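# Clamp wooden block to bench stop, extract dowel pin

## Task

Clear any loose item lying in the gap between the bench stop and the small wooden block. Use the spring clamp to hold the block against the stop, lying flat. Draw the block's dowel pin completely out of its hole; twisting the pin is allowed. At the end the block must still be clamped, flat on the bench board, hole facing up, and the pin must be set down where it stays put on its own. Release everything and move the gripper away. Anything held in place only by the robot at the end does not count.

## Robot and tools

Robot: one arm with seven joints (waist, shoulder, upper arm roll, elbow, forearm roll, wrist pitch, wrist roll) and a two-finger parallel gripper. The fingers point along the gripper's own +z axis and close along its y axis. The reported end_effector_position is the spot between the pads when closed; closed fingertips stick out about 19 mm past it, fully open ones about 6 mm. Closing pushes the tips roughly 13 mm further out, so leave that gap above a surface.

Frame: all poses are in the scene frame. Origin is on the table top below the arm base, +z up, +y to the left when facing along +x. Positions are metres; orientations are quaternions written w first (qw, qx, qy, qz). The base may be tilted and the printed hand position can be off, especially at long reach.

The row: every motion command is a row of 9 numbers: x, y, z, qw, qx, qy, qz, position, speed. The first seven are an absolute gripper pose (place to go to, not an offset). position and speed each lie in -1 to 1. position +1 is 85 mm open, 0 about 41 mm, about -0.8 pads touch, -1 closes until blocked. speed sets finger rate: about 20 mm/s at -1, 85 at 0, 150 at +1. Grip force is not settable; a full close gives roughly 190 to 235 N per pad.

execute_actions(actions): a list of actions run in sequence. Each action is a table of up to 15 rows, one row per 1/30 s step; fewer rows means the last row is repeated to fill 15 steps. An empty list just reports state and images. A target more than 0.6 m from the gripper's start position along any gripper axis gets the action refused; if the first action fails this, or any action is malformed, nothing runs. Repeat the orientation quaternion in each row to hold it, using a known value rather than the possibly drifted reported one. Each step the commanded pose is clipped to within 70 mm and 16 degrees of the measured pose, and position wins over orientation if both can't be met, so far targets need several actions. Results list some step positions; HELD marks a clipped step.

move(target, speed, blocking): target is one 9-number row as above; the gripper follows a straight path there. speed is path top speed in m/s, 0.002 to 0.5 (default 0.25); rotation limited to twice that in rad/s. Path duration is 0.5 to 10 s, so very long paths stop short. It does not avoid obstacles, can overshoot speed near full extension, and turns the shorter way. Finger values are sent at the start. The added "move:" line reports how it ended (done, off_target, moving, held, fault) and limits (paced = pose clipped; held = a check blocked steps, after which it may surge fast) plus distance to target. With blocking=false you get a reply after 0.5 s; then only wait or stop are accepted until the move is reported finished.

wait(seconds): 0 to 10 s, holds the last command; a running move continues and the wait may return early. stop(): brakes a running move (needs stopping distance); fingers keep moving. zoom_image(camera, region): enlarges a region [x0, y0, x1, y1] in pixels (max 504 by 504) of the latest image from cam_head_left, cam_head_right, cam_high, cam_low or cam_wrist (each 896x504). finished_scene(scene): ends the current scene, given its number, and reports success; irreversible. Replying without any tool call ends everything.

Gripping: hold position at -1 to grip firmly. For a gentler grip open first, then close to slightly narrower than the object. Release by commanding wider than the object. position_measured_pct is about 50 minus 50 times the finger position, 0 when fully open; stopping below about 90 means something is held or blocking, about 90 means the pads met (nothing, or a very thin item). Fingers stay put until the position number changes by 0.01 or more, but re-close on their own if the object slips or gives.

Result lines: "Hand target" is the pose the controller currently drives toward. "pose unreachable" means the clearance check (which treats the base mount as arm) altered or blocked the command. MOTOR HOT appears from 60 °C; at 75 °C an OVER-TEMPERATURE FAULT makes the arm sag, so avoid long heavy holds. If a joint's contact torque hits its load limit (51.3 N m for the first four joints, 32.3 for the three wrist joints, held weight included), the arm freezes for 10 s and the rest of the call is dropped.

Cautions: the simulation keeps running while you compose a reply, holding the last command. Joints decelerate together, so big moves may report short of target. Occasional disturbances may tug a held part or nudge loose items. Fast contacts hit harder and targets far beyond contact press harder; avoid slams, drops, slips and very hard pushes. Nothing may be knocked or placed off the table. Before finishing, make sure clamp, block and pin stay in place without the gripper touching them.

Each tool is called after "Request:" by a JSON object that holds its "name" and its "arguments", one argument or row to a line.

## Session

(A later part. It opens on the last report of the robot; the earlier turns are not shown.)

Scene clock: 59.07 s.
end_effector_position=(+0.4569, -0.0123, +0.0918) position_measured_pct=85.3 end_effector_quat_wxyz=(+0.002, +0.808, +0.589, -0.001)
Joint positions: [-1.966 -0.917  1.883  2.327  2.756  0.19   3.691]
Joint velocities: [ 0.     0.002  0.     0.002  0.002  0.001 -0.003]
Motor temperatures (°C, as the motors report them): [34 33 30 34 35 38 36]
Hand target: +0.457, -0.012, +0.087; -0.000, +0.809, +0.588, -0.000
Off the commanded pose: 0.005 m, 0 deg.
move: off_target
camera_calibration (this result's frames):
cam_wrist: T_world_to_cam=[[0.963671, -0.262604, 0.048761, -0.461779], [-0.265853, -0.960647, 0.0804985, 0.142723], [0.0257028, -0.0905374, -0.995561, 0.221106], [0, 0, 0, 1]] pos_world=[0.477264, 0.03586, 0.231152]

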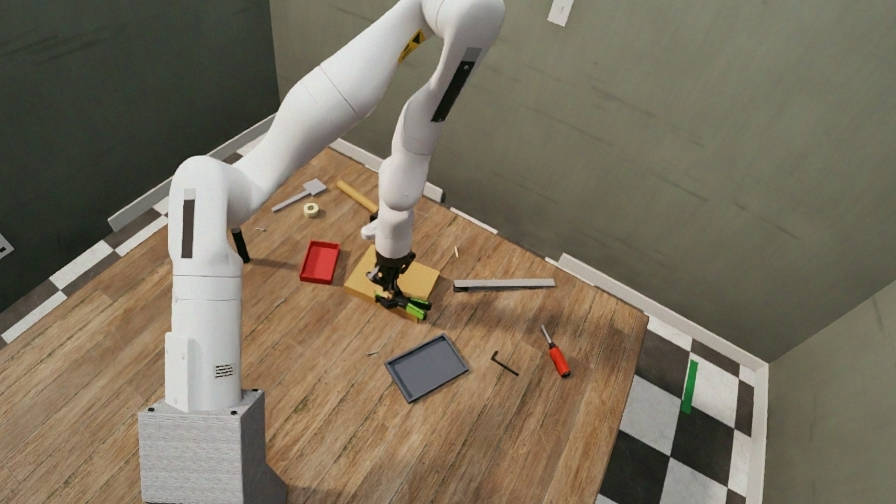

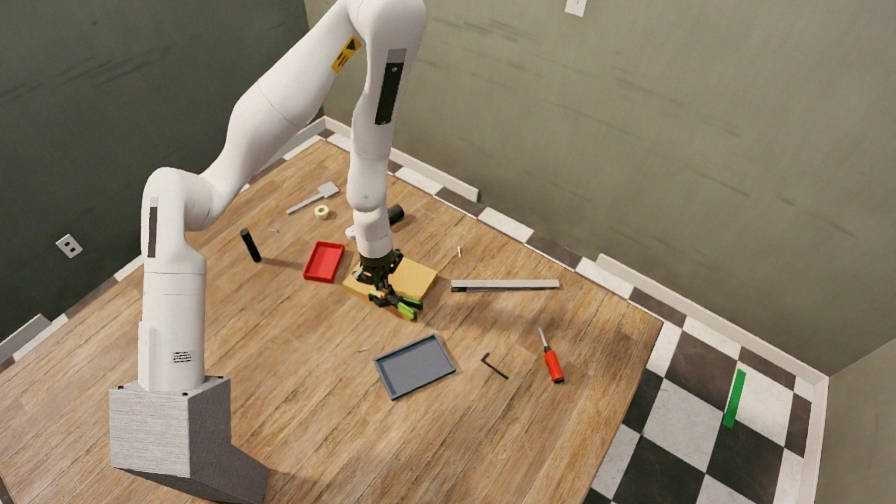

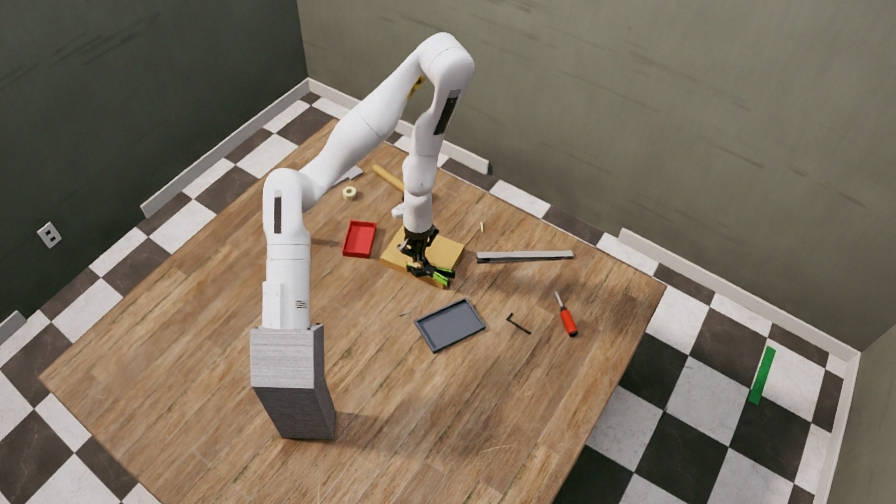

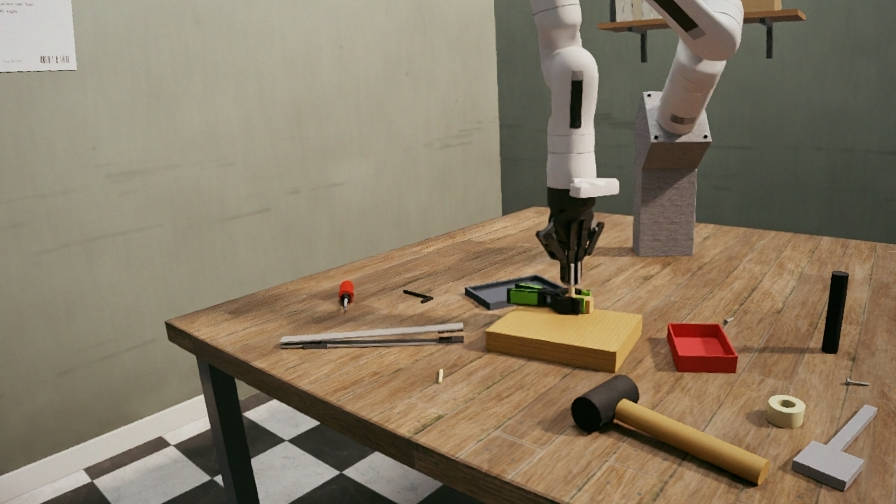

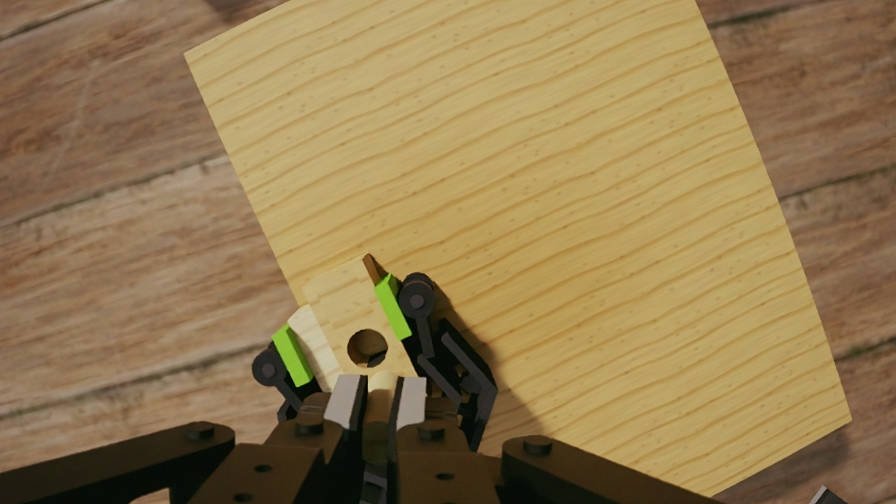

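Request:
{"name": "execute_actions", "arguments": {
  "actions": [
    [[0.4573,-0.0117,0.097,0,0.809,0.5878,0,-1,0]],
    [[0.4537,0.0121,0.097,0,0.809,0.5878,0,-1,0]],
    [[0.4537,0.0121,0.096,0,0.809,0.5878,0,-1,0]]
  ]
}}

Request:
{"name": "move", "arguments": {
  "target": [0.4537,0.0121,0.087,0,0.809,0.5878,0,-1,0],
  "speed": 0.006
}}

Request:
{"name": "zoom_image", "arguments": {
  "camera": "cam_low",
  "region": [500,240,660,330]
}}

Scene clock: 60.97 s.
end_effector_position=(+0.4537, +0.0121, +0.0960) position_measured_pct=85.3 end_effector_quat_wxyz=(+0.000, +0.809, +0.588, -0.000)
Joint positions: [-1.978 -0.881  1.836  2.37   2.724  0.229  3.655]
Joint velocities: [-0.     0.     0.    -0.     0.    -0.001  0.001]
Motor temperatures (°C, as the motors report them): [34 33 30 34 35 38 36]
Hand target: +0.454, +0.012, +0.096; -0.000, +0.809, +0.588, -0.000
Off the commanded pose: 0.000 m, 0 deg.
Step readings (end_effector_position; steps 1 to 15: 1st action; 16 to 30: 2nd action; 31 to 45: 3rd action):
0: (+0.4569, -0.0123, +0.0918)
1: (+0.4570, -0.0125, +0.0921)
2: (+0.4574, -0.0133, +0.0931)
4: (+0.4581, -0.0151, +0.0970)
8: (+0.4573, -0.0117, +0.0970)
15: (+0.4573, -0.0117, +0.0970)
16: (+0.4572, -0.0114, +0.0970)
17: (+0.4568, -0.0091, +0.0968)
19: (+0.4546, +0.0032, +0.0968)
23: (+0.4539, +0.0120, +0.0971)
30: (+0.4538, +0.0122, +0.0970)
31: (+0.4537, +0.0123, +0.0969)
32: (+0.4536, +0.0124, +0.0964)
34: (+0.4537, +0.0121, +0.0961)
38: (+0.4537, +0.0120, +0.0960)
45: end_effector_position above
camera_calibration (this result's frames):
cam_wrist: T_world_to_cam=[[0.962751, -0.266373, 0.0464435, -0.451778], [-0.269319, -0.959964, 0.07705, 0.16682], [0.0240601, -0.0866881, -0.995945, 0.228347], [0, 0, 0, 1]] pos_world=[0.474383, 0.0595949, 0.235549]

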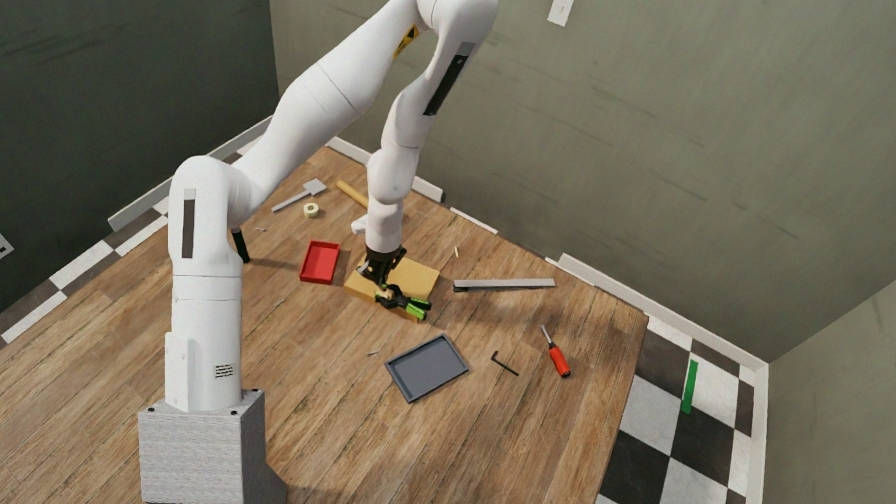

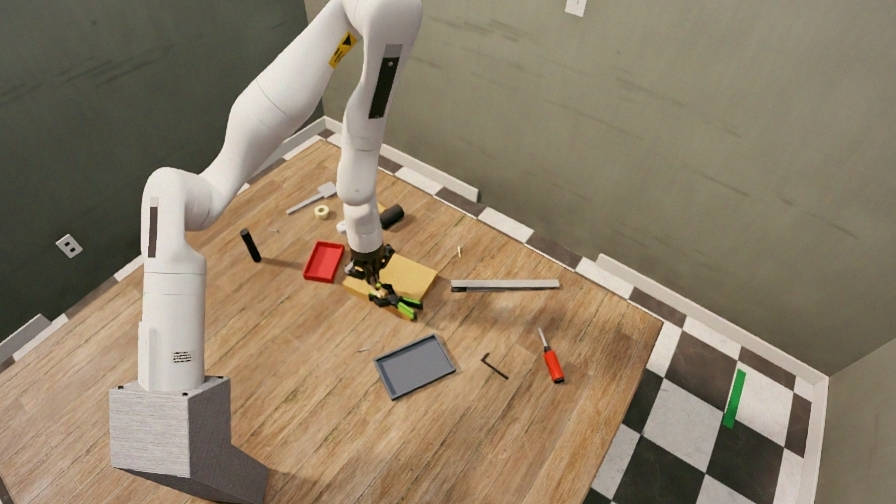

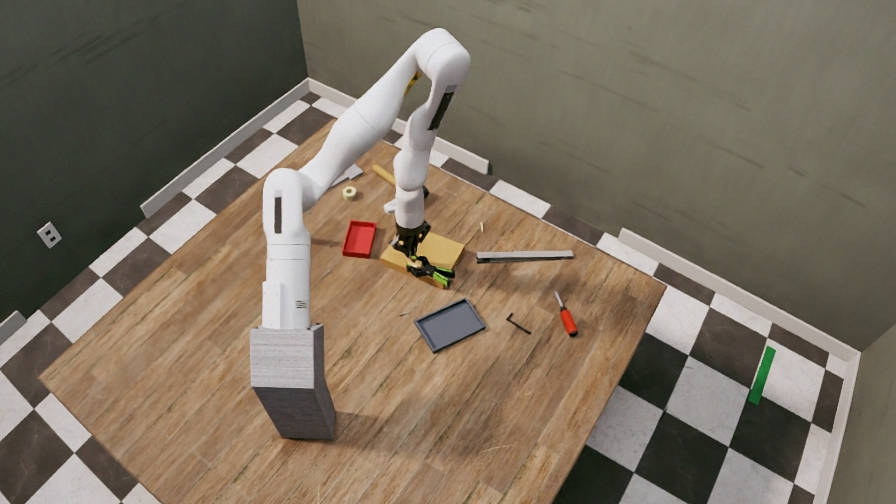

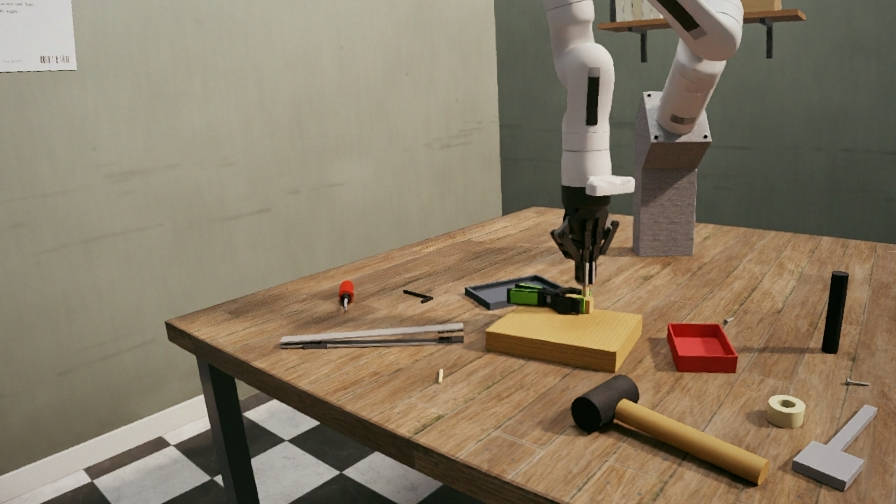

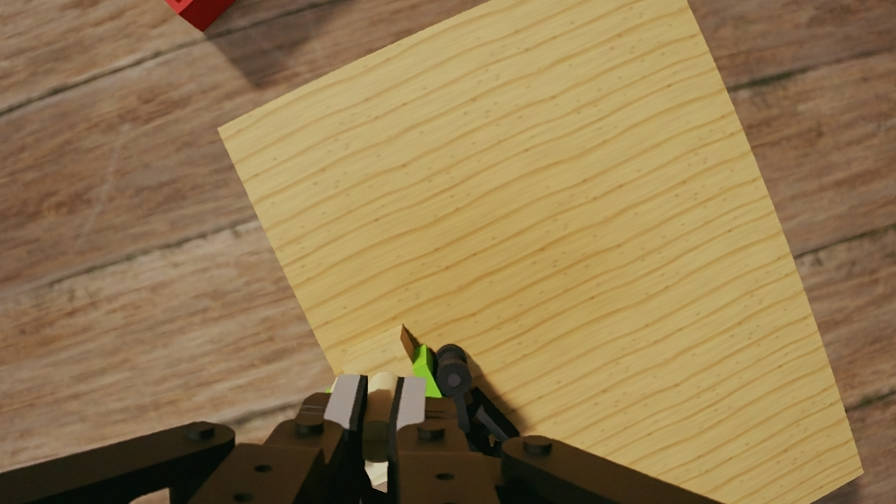

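Scene clock: 62.70 s.
end_effector_position=(+0.4533, +0.0117, +0.0917) position_measured_pct=85.3 end_effector_quat_wxyz=(+0.002, +0.808, +0.590, -0.000)
Joint positions: [-1.995 -0.887  1.845  2.37   2.729  0.248  3.655]
Joint velocities: [-0.001  0.001  0.001 -0.     0.002  0.    -0.004]
Motor temperatures (°C, as the motors report them): [34 33 30 34 35 38 36]
Hand target: +0.454, +0.012, +0.087; -0.000, +0.809, +0.588, -0.000
Off the commanded pose: 0.005 m, 0 deg.
move: off_target
camera_calibration (this result's frames):
cam_wrist: T_world_to_cam=[[0.964006, -0.261307, 0.0490953, -0.452183], [-0.264585, -0.961014, 0.0802908, 0.164228], [0.0262007, -0.0903908, -0.995562, 0.223114], [0, 0, 0, 1]] pos_world=[0.473514, 0.0598344, 0.231138]

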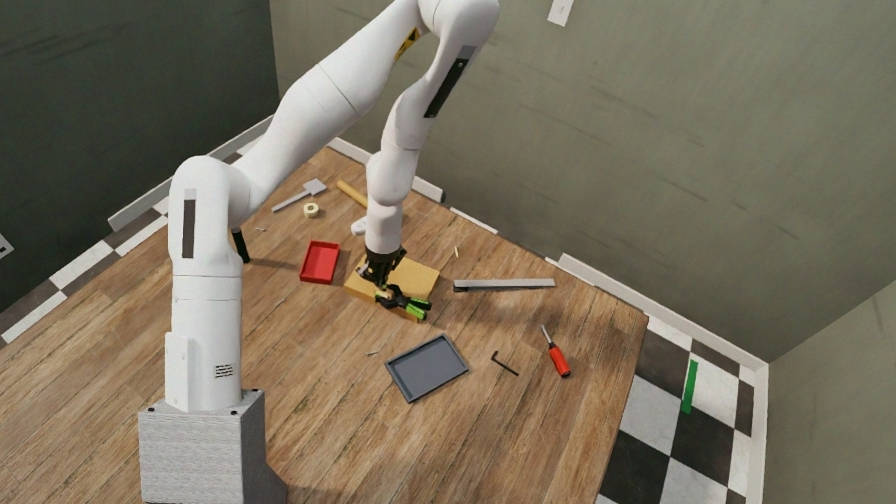

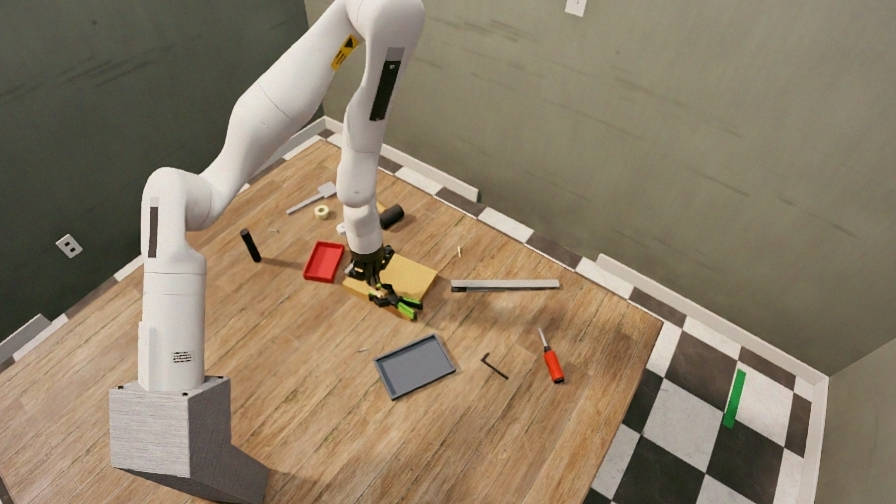

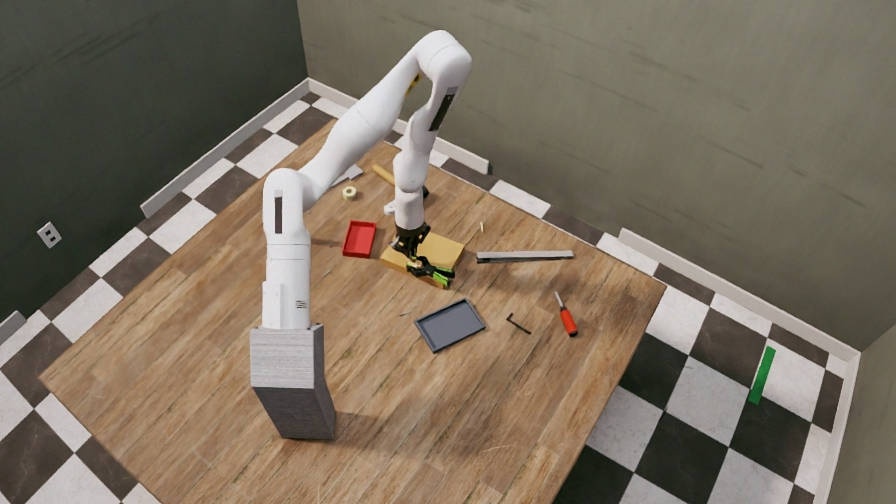

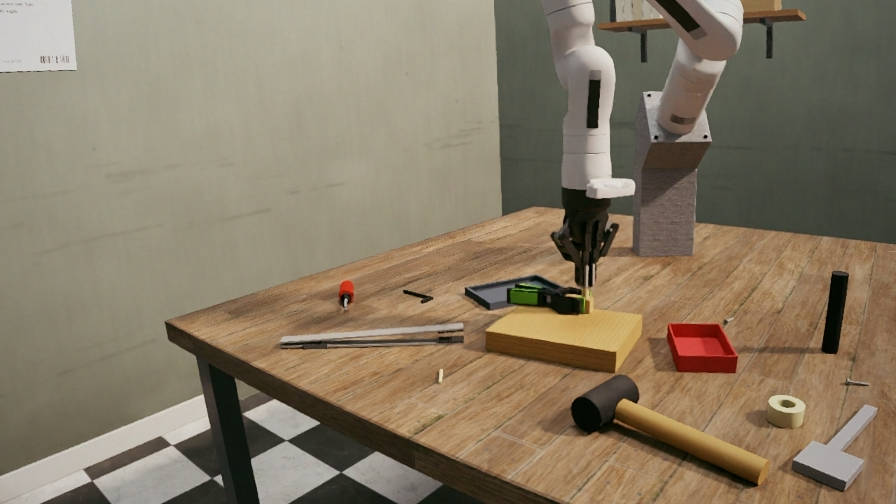

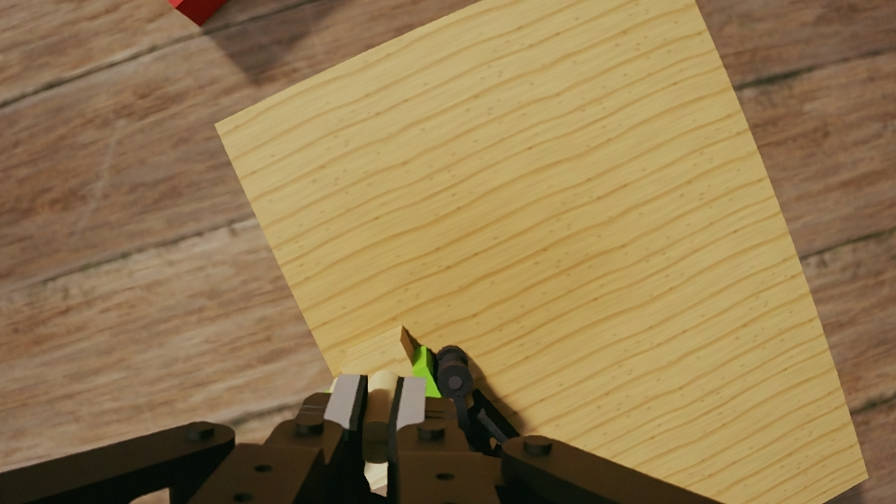

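Region (500, 240, 660, 330) of cam_low's 896x504 image, scaled by 3.150, with more detail than that image has; it fills the top 284 rows of this view, and the rest is white.

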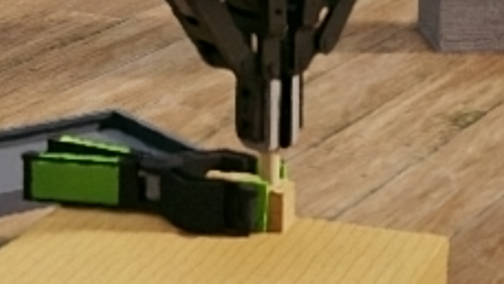

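Request:
{"name": "move", "arguments": {
  "target": [0.4537,0.0121,0.115,0,0.809,0.5878,0,-1,0],
  "speed": 0.05
}}

Request:
{"name": "move", "arguments": {
  "target": [0.37,-0.19,0.10,0,0.809,0.5878,0,-1,0],
  "speed": 0.2
}}

Request:
{"name": "move", "arguments": {
  "target": [0.37,-0.19,0.05,0,0.809,0.5878,0,-1,0],
  "speed": 0.07
}}

Scene clock: 63.80 s.
end_effector_position=(+0.4537, +0.0124, +0.1148) position_measured_pct=85.3 end_effector_quat_wxyz=(-0.000, +0.809, +0.588, +0.000)
Joint positions: [-1.906 -0.845  1.799  2.385  2.723  0.177  3.647]
Joint velocities: [0.008 0.002 0.    0.003 0.    0.001 0.   ]
Motor temperatures (°C, as the motors report them): [34 33 30 34 35 38 36]
Hand target: +0.454, +0.012, +0.115; +0.000, +0.809, +0.588, +0.000
Off the commanded pose: 0.000 m, 0 deg.
move: done
camera_calibration (this result's frames):
cam_wrist: T_world_to_cam=[[0.962853, -0.266097, 0.0458944, -0.452511], [-0.268978, -0.960121, 0.0762857, 0.165604], [0.0237648, -0.0857965, -0.996029, 0.247275], [0, 0, 0, 1]] pos_world=[0.474369, 0.0598032, 0.254427]

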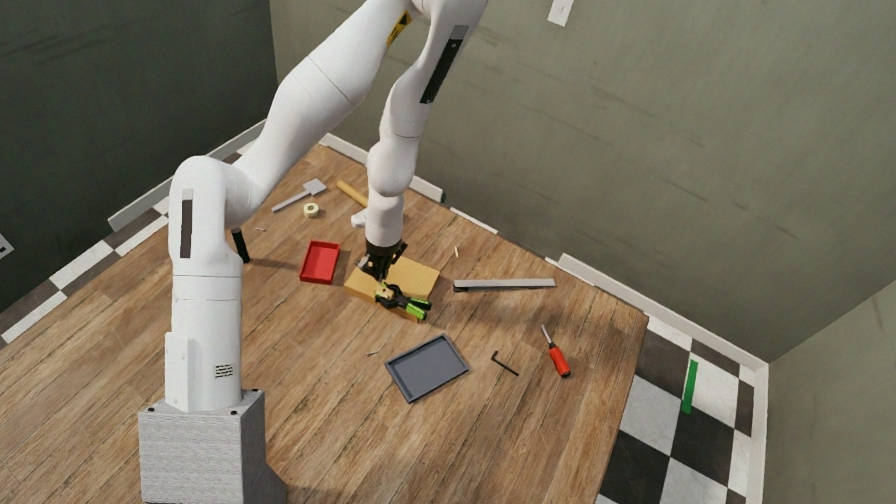

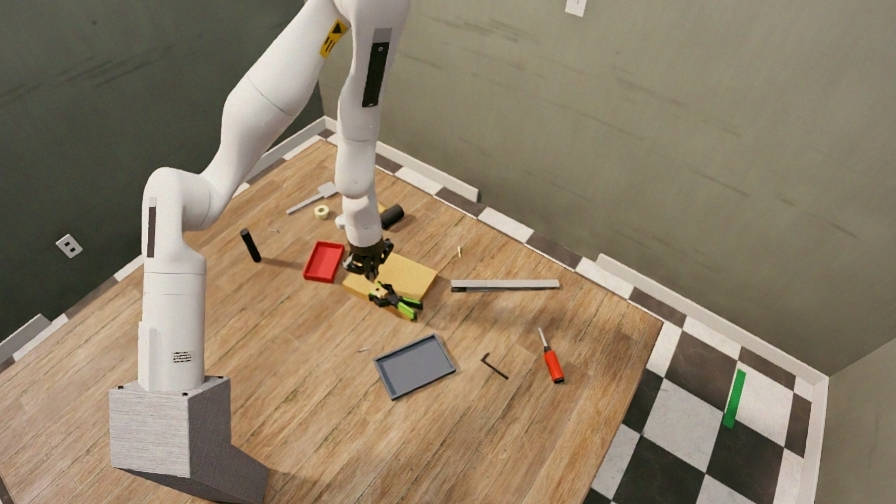

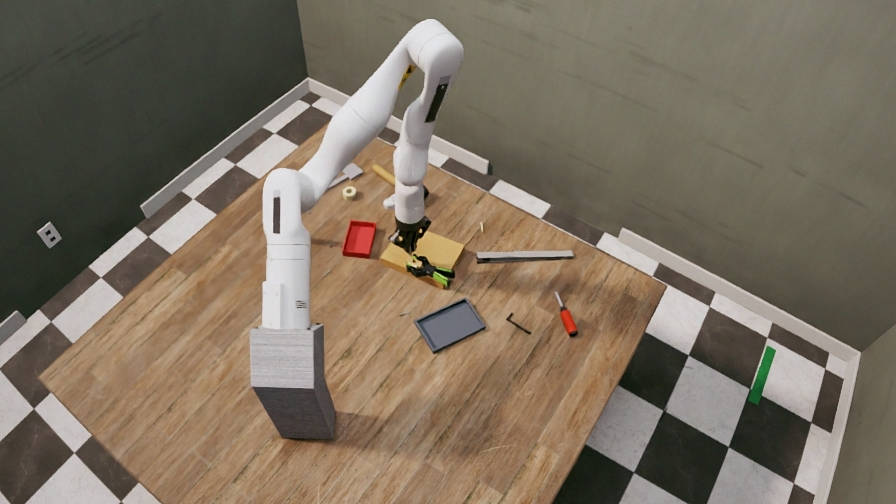

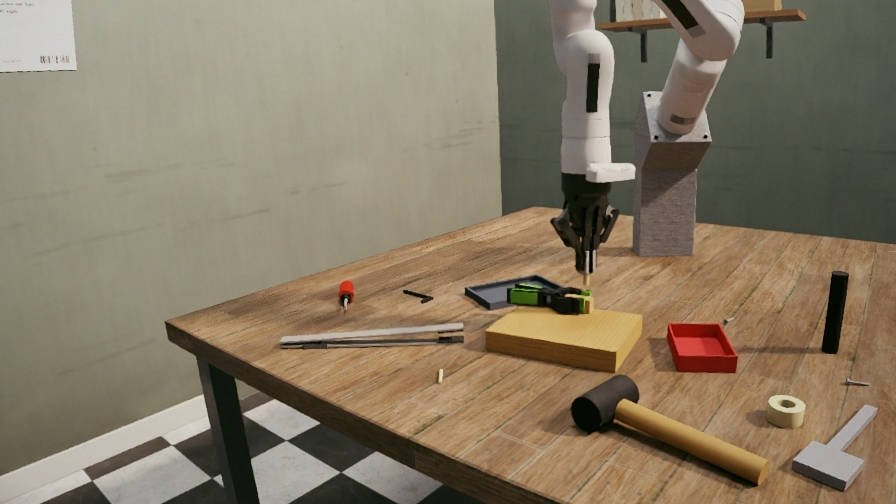

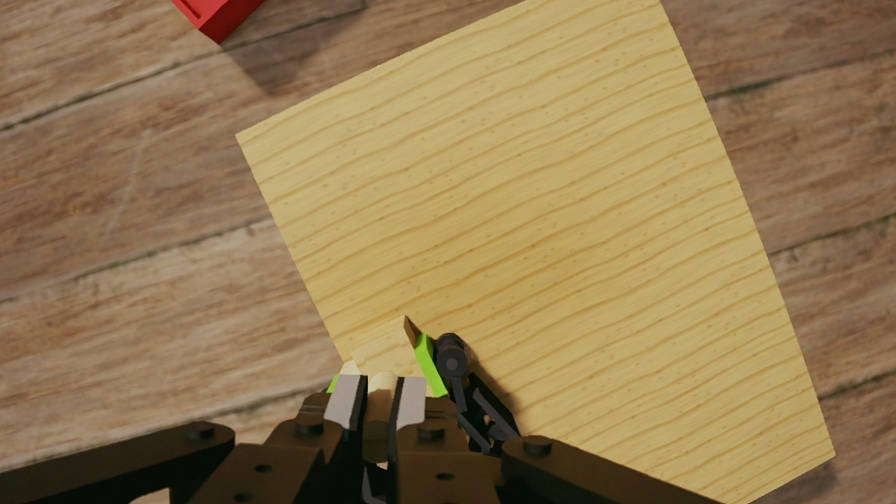

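Scene clock: 65.30 s.
end_effector_position=(+0.3694, -0.1909, +0.0998) position_measured_pct=85.3 end_effector_quat_wxyz=(+0.000, +0.809, +0.588, -0.002)
Joint positions: [-1.719 -1.276  2.15   2.121  3.043 -0.062  3.967]
Joint velocities: [ 0.002 -0.009 -0.    -0.003  0.    -0.003 -0.001]
Motor temperatures (°C, as the motors report them): [34 33 30 34 35 38 36]
Hand target: +0.369, -0.191, +0.100; +0.000, +0.809, +0.588, -0.001
Off the commanded pose: 0.001 m, 0 deg.
move: done
camera_calibration (this result's frames):
cam_wrist: T_world_to_cam=[[0.963185, -0.265075, 0.0448316, -0.424606], [-0.26795, -0.96011, 0.0799425, -0.0518927], [0.0218525, -0.089012, -0.995791, 0.21691], [0, 0, 0, 1]] pos_world=[0.390329, -0.143068, 0.239182]

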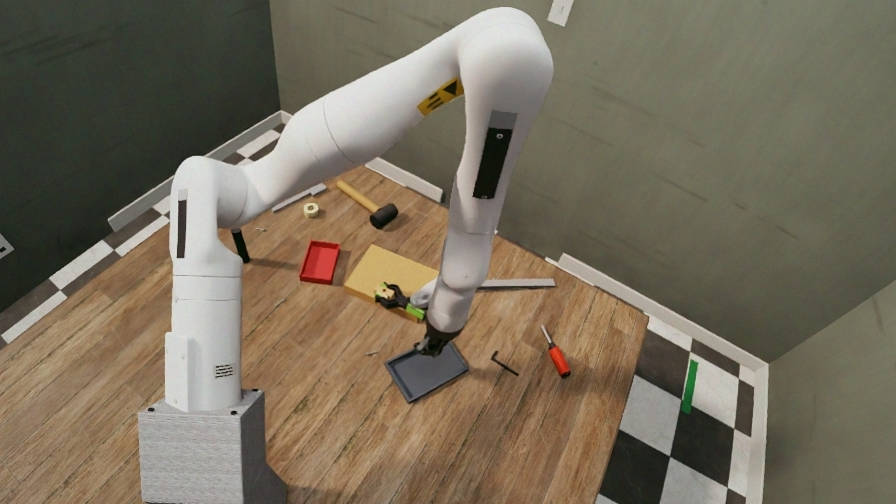

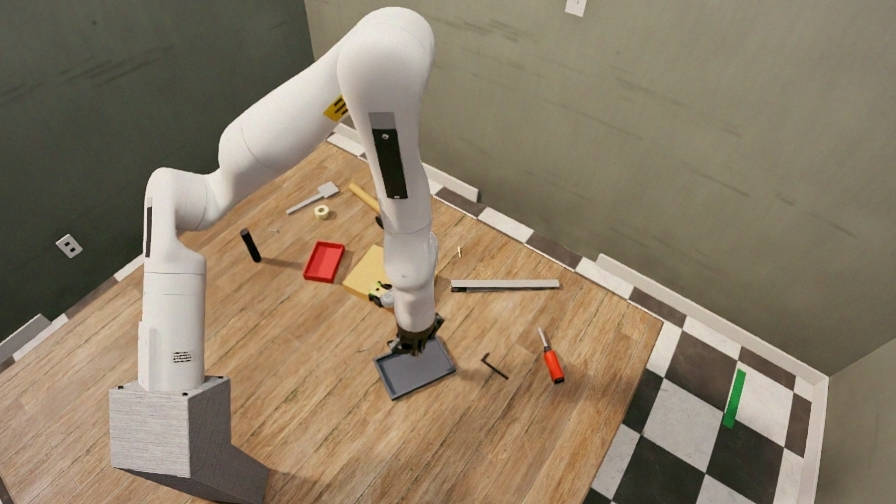

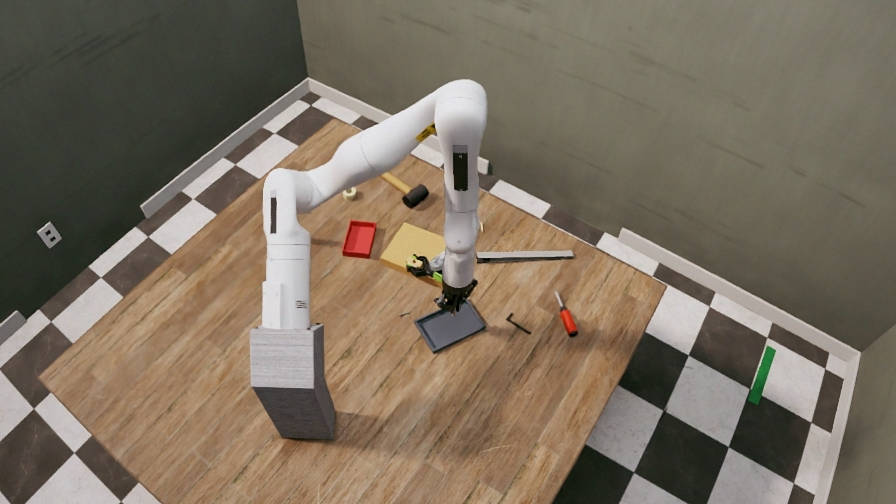

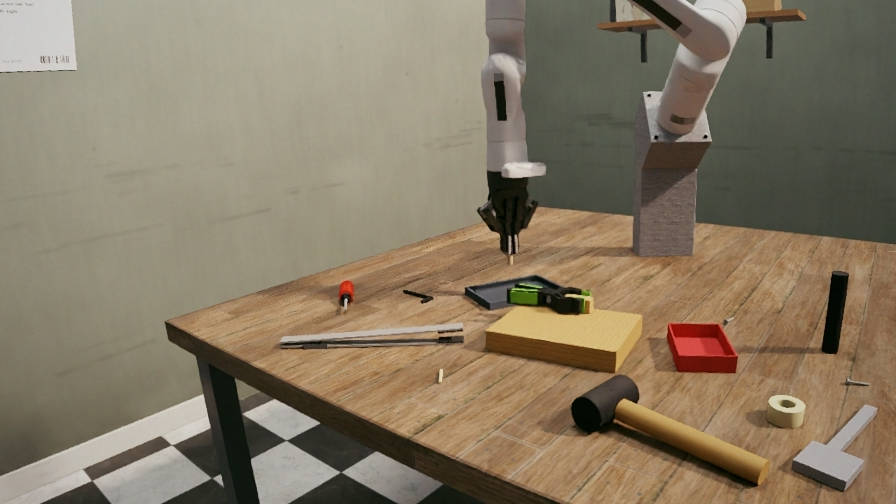

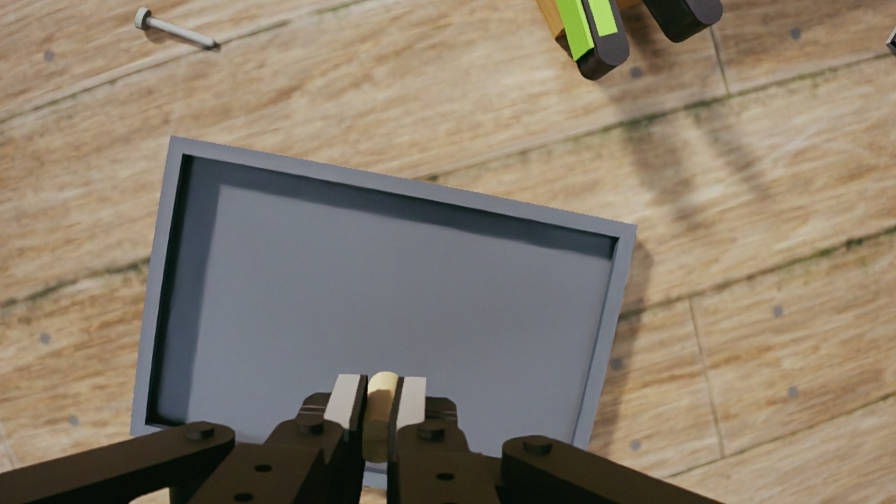

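Scene clock: 66.33 s.
end_effector_position=(+0.3700, -0.1901, +0.0502) position_measured_pct=85.3 end_effector_quat_wxyz=(+0.000, +0.809, +0.588, -0.000)
Joint positions: [-1.83  -1.359  2.17   2.077  3.044  0.029  3.968]
Joint velocities: [-0.006 -0.006  0.    -0.002  0.001  0.001  0.002]
Motor temperatures (°C, as the motors report them): [34 33 30 34 35 38 36]
Hand target: +0.370, -0.190, +0.050; -0.000, +0.809, +0.588, -0.000
Off the commanded pose: 0.000 m, 0 deg.
move: done
camera_calibration (this result's frames):
cam_wrist: T_world_to_cam=[[0.962725, -0.266409, 0.0467675, -0.422905], [-0.269396, -0.959899, 0.0775908, -0.046301], [0.0242212, -0.0872975, -0.995888, 0.167018], [0, 0, 0, 1]] pos_world=[0.390622, -0.14253, 0.189701]

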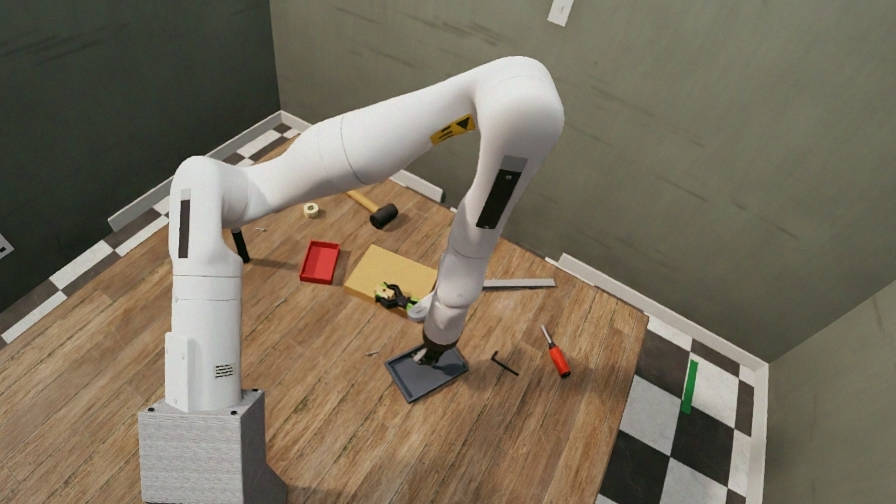

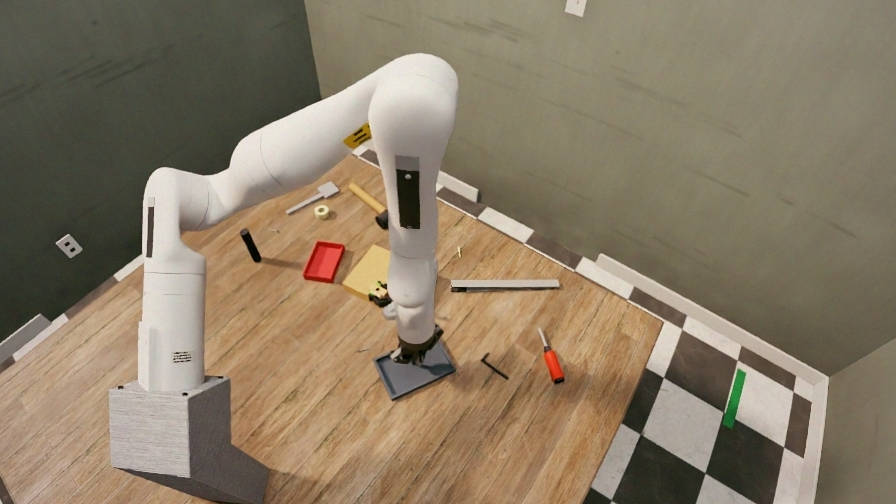

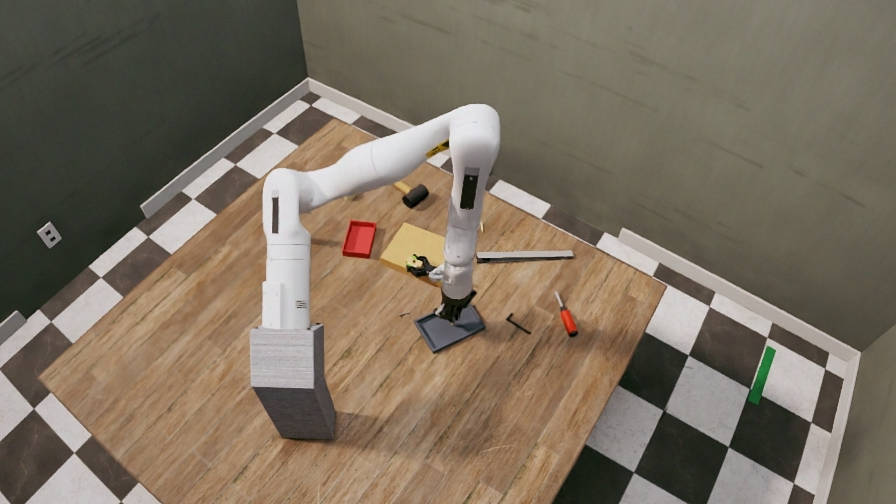

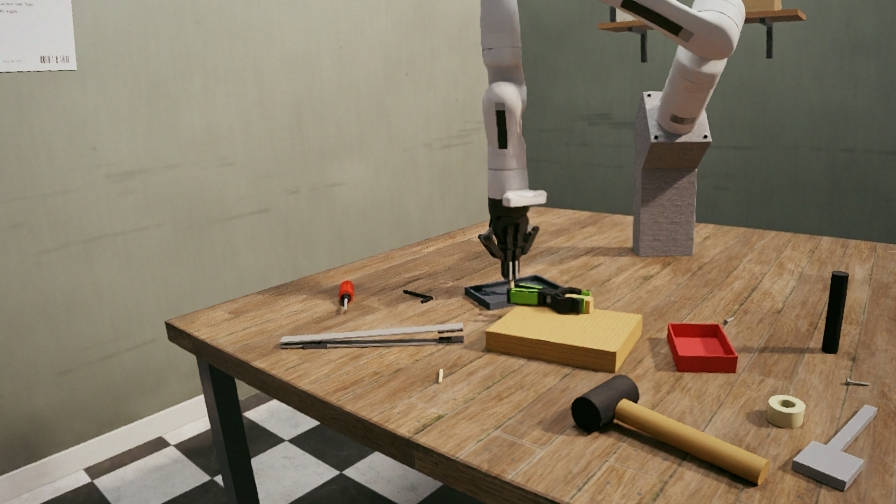

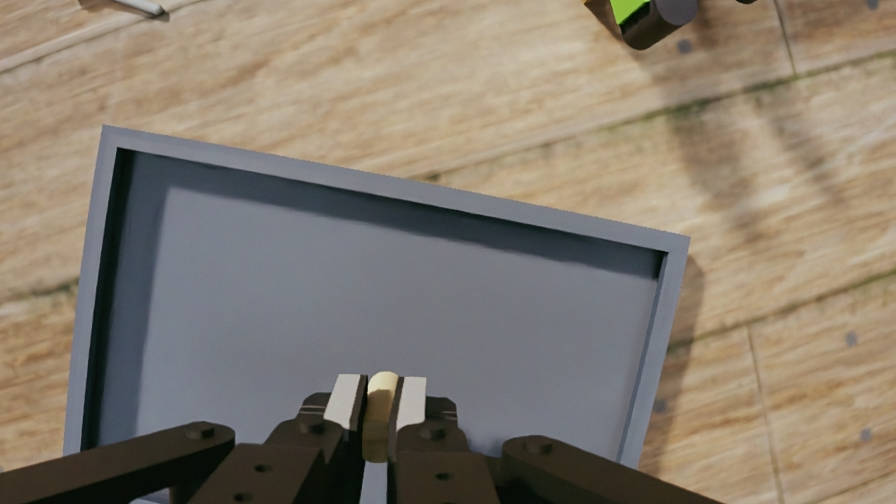

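Request:
{"name": "move", "arguments": {
  "target": [0.37,-0.19,0.042,0,0.809,0.5878,0,-1,0],
  "speed": 0.006
}}

Scene clock: 68.10 s.
end_effector_position=(+0.3700, -0.1900, +0.0420) position_measured_pct=85.3 end_effector_quat_wxyz=(+0.000, +0.809, +0.588, -0.000)
Joint positions: [-1.847 -1.372  2.172  2.067  3.045  0.041  3.969]
Joint velocities: [-0.001  0.001 -0.001  0.001 -0.    -0.003 -0.   ]
Motor temperatures (°C, as the motors report them): [34 33 30 34 35 38 36]
Hand target: +0.370, -0.190, +0.042; -0.000, +0.809, +0.588, -0.000
Off the commanded pose: 0.000 m, 0 deg.
move: done
camera_calibration (this result's frames):
cam_wrist: T_world_to_cam=[[0.962749, -0.266371, 0.0464801, -0.422516], [-0.269321, -0.959958, 0.0771198, -0.0455858], [0.0240765, -0.0867651, -0.995938, 0.159066], [0, 0, 0, 1]] pos_world=[0.39067, -0.142505, 0.181574]

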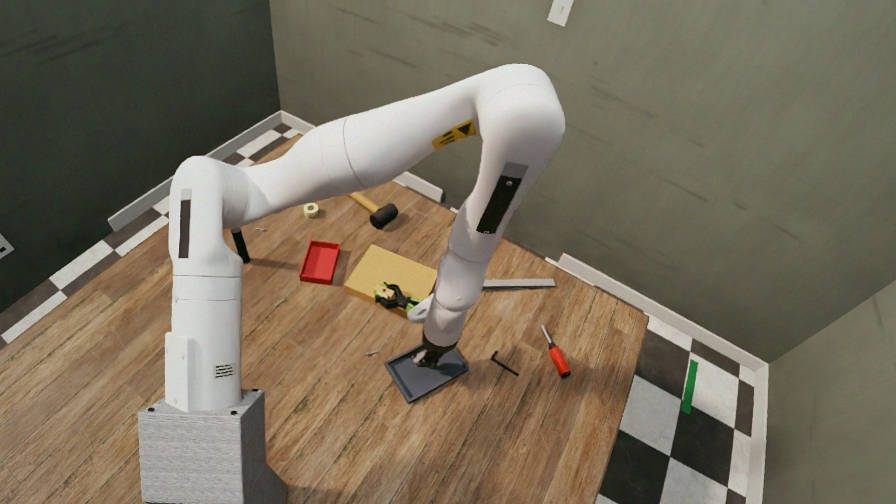

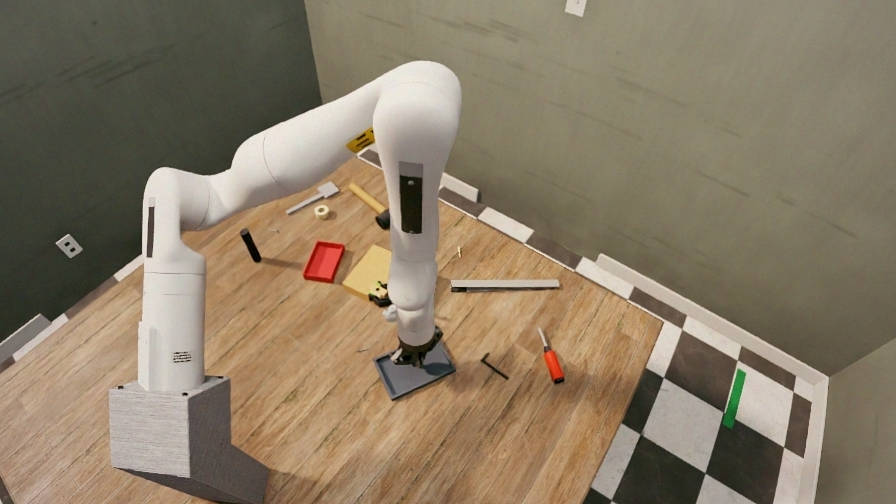

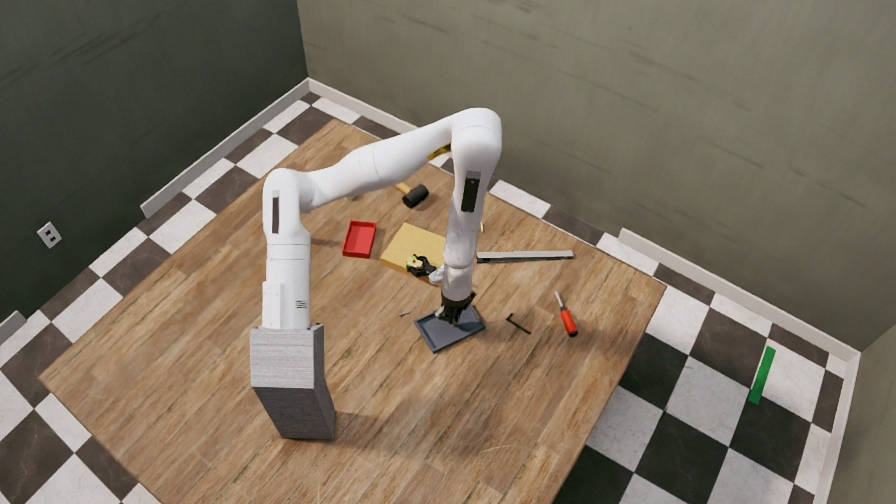

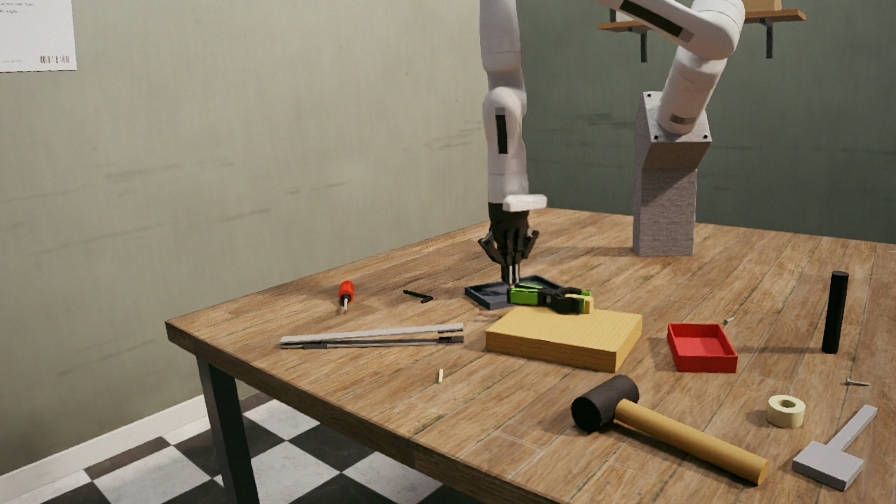

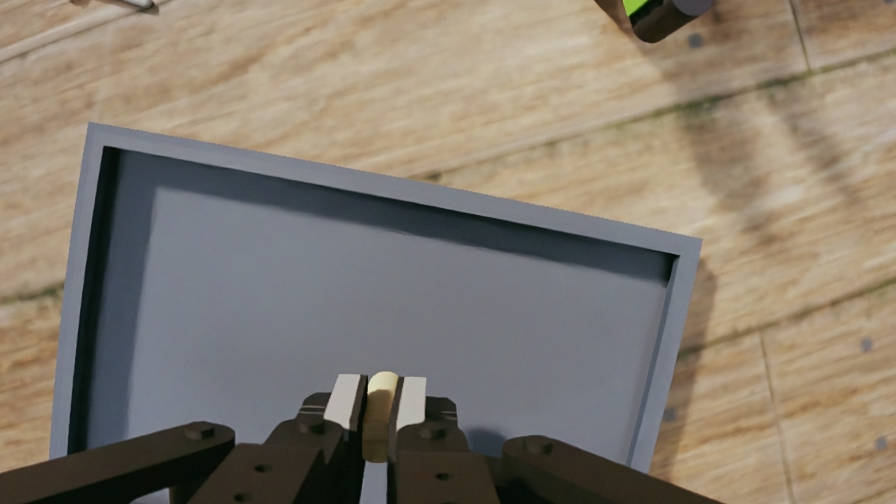

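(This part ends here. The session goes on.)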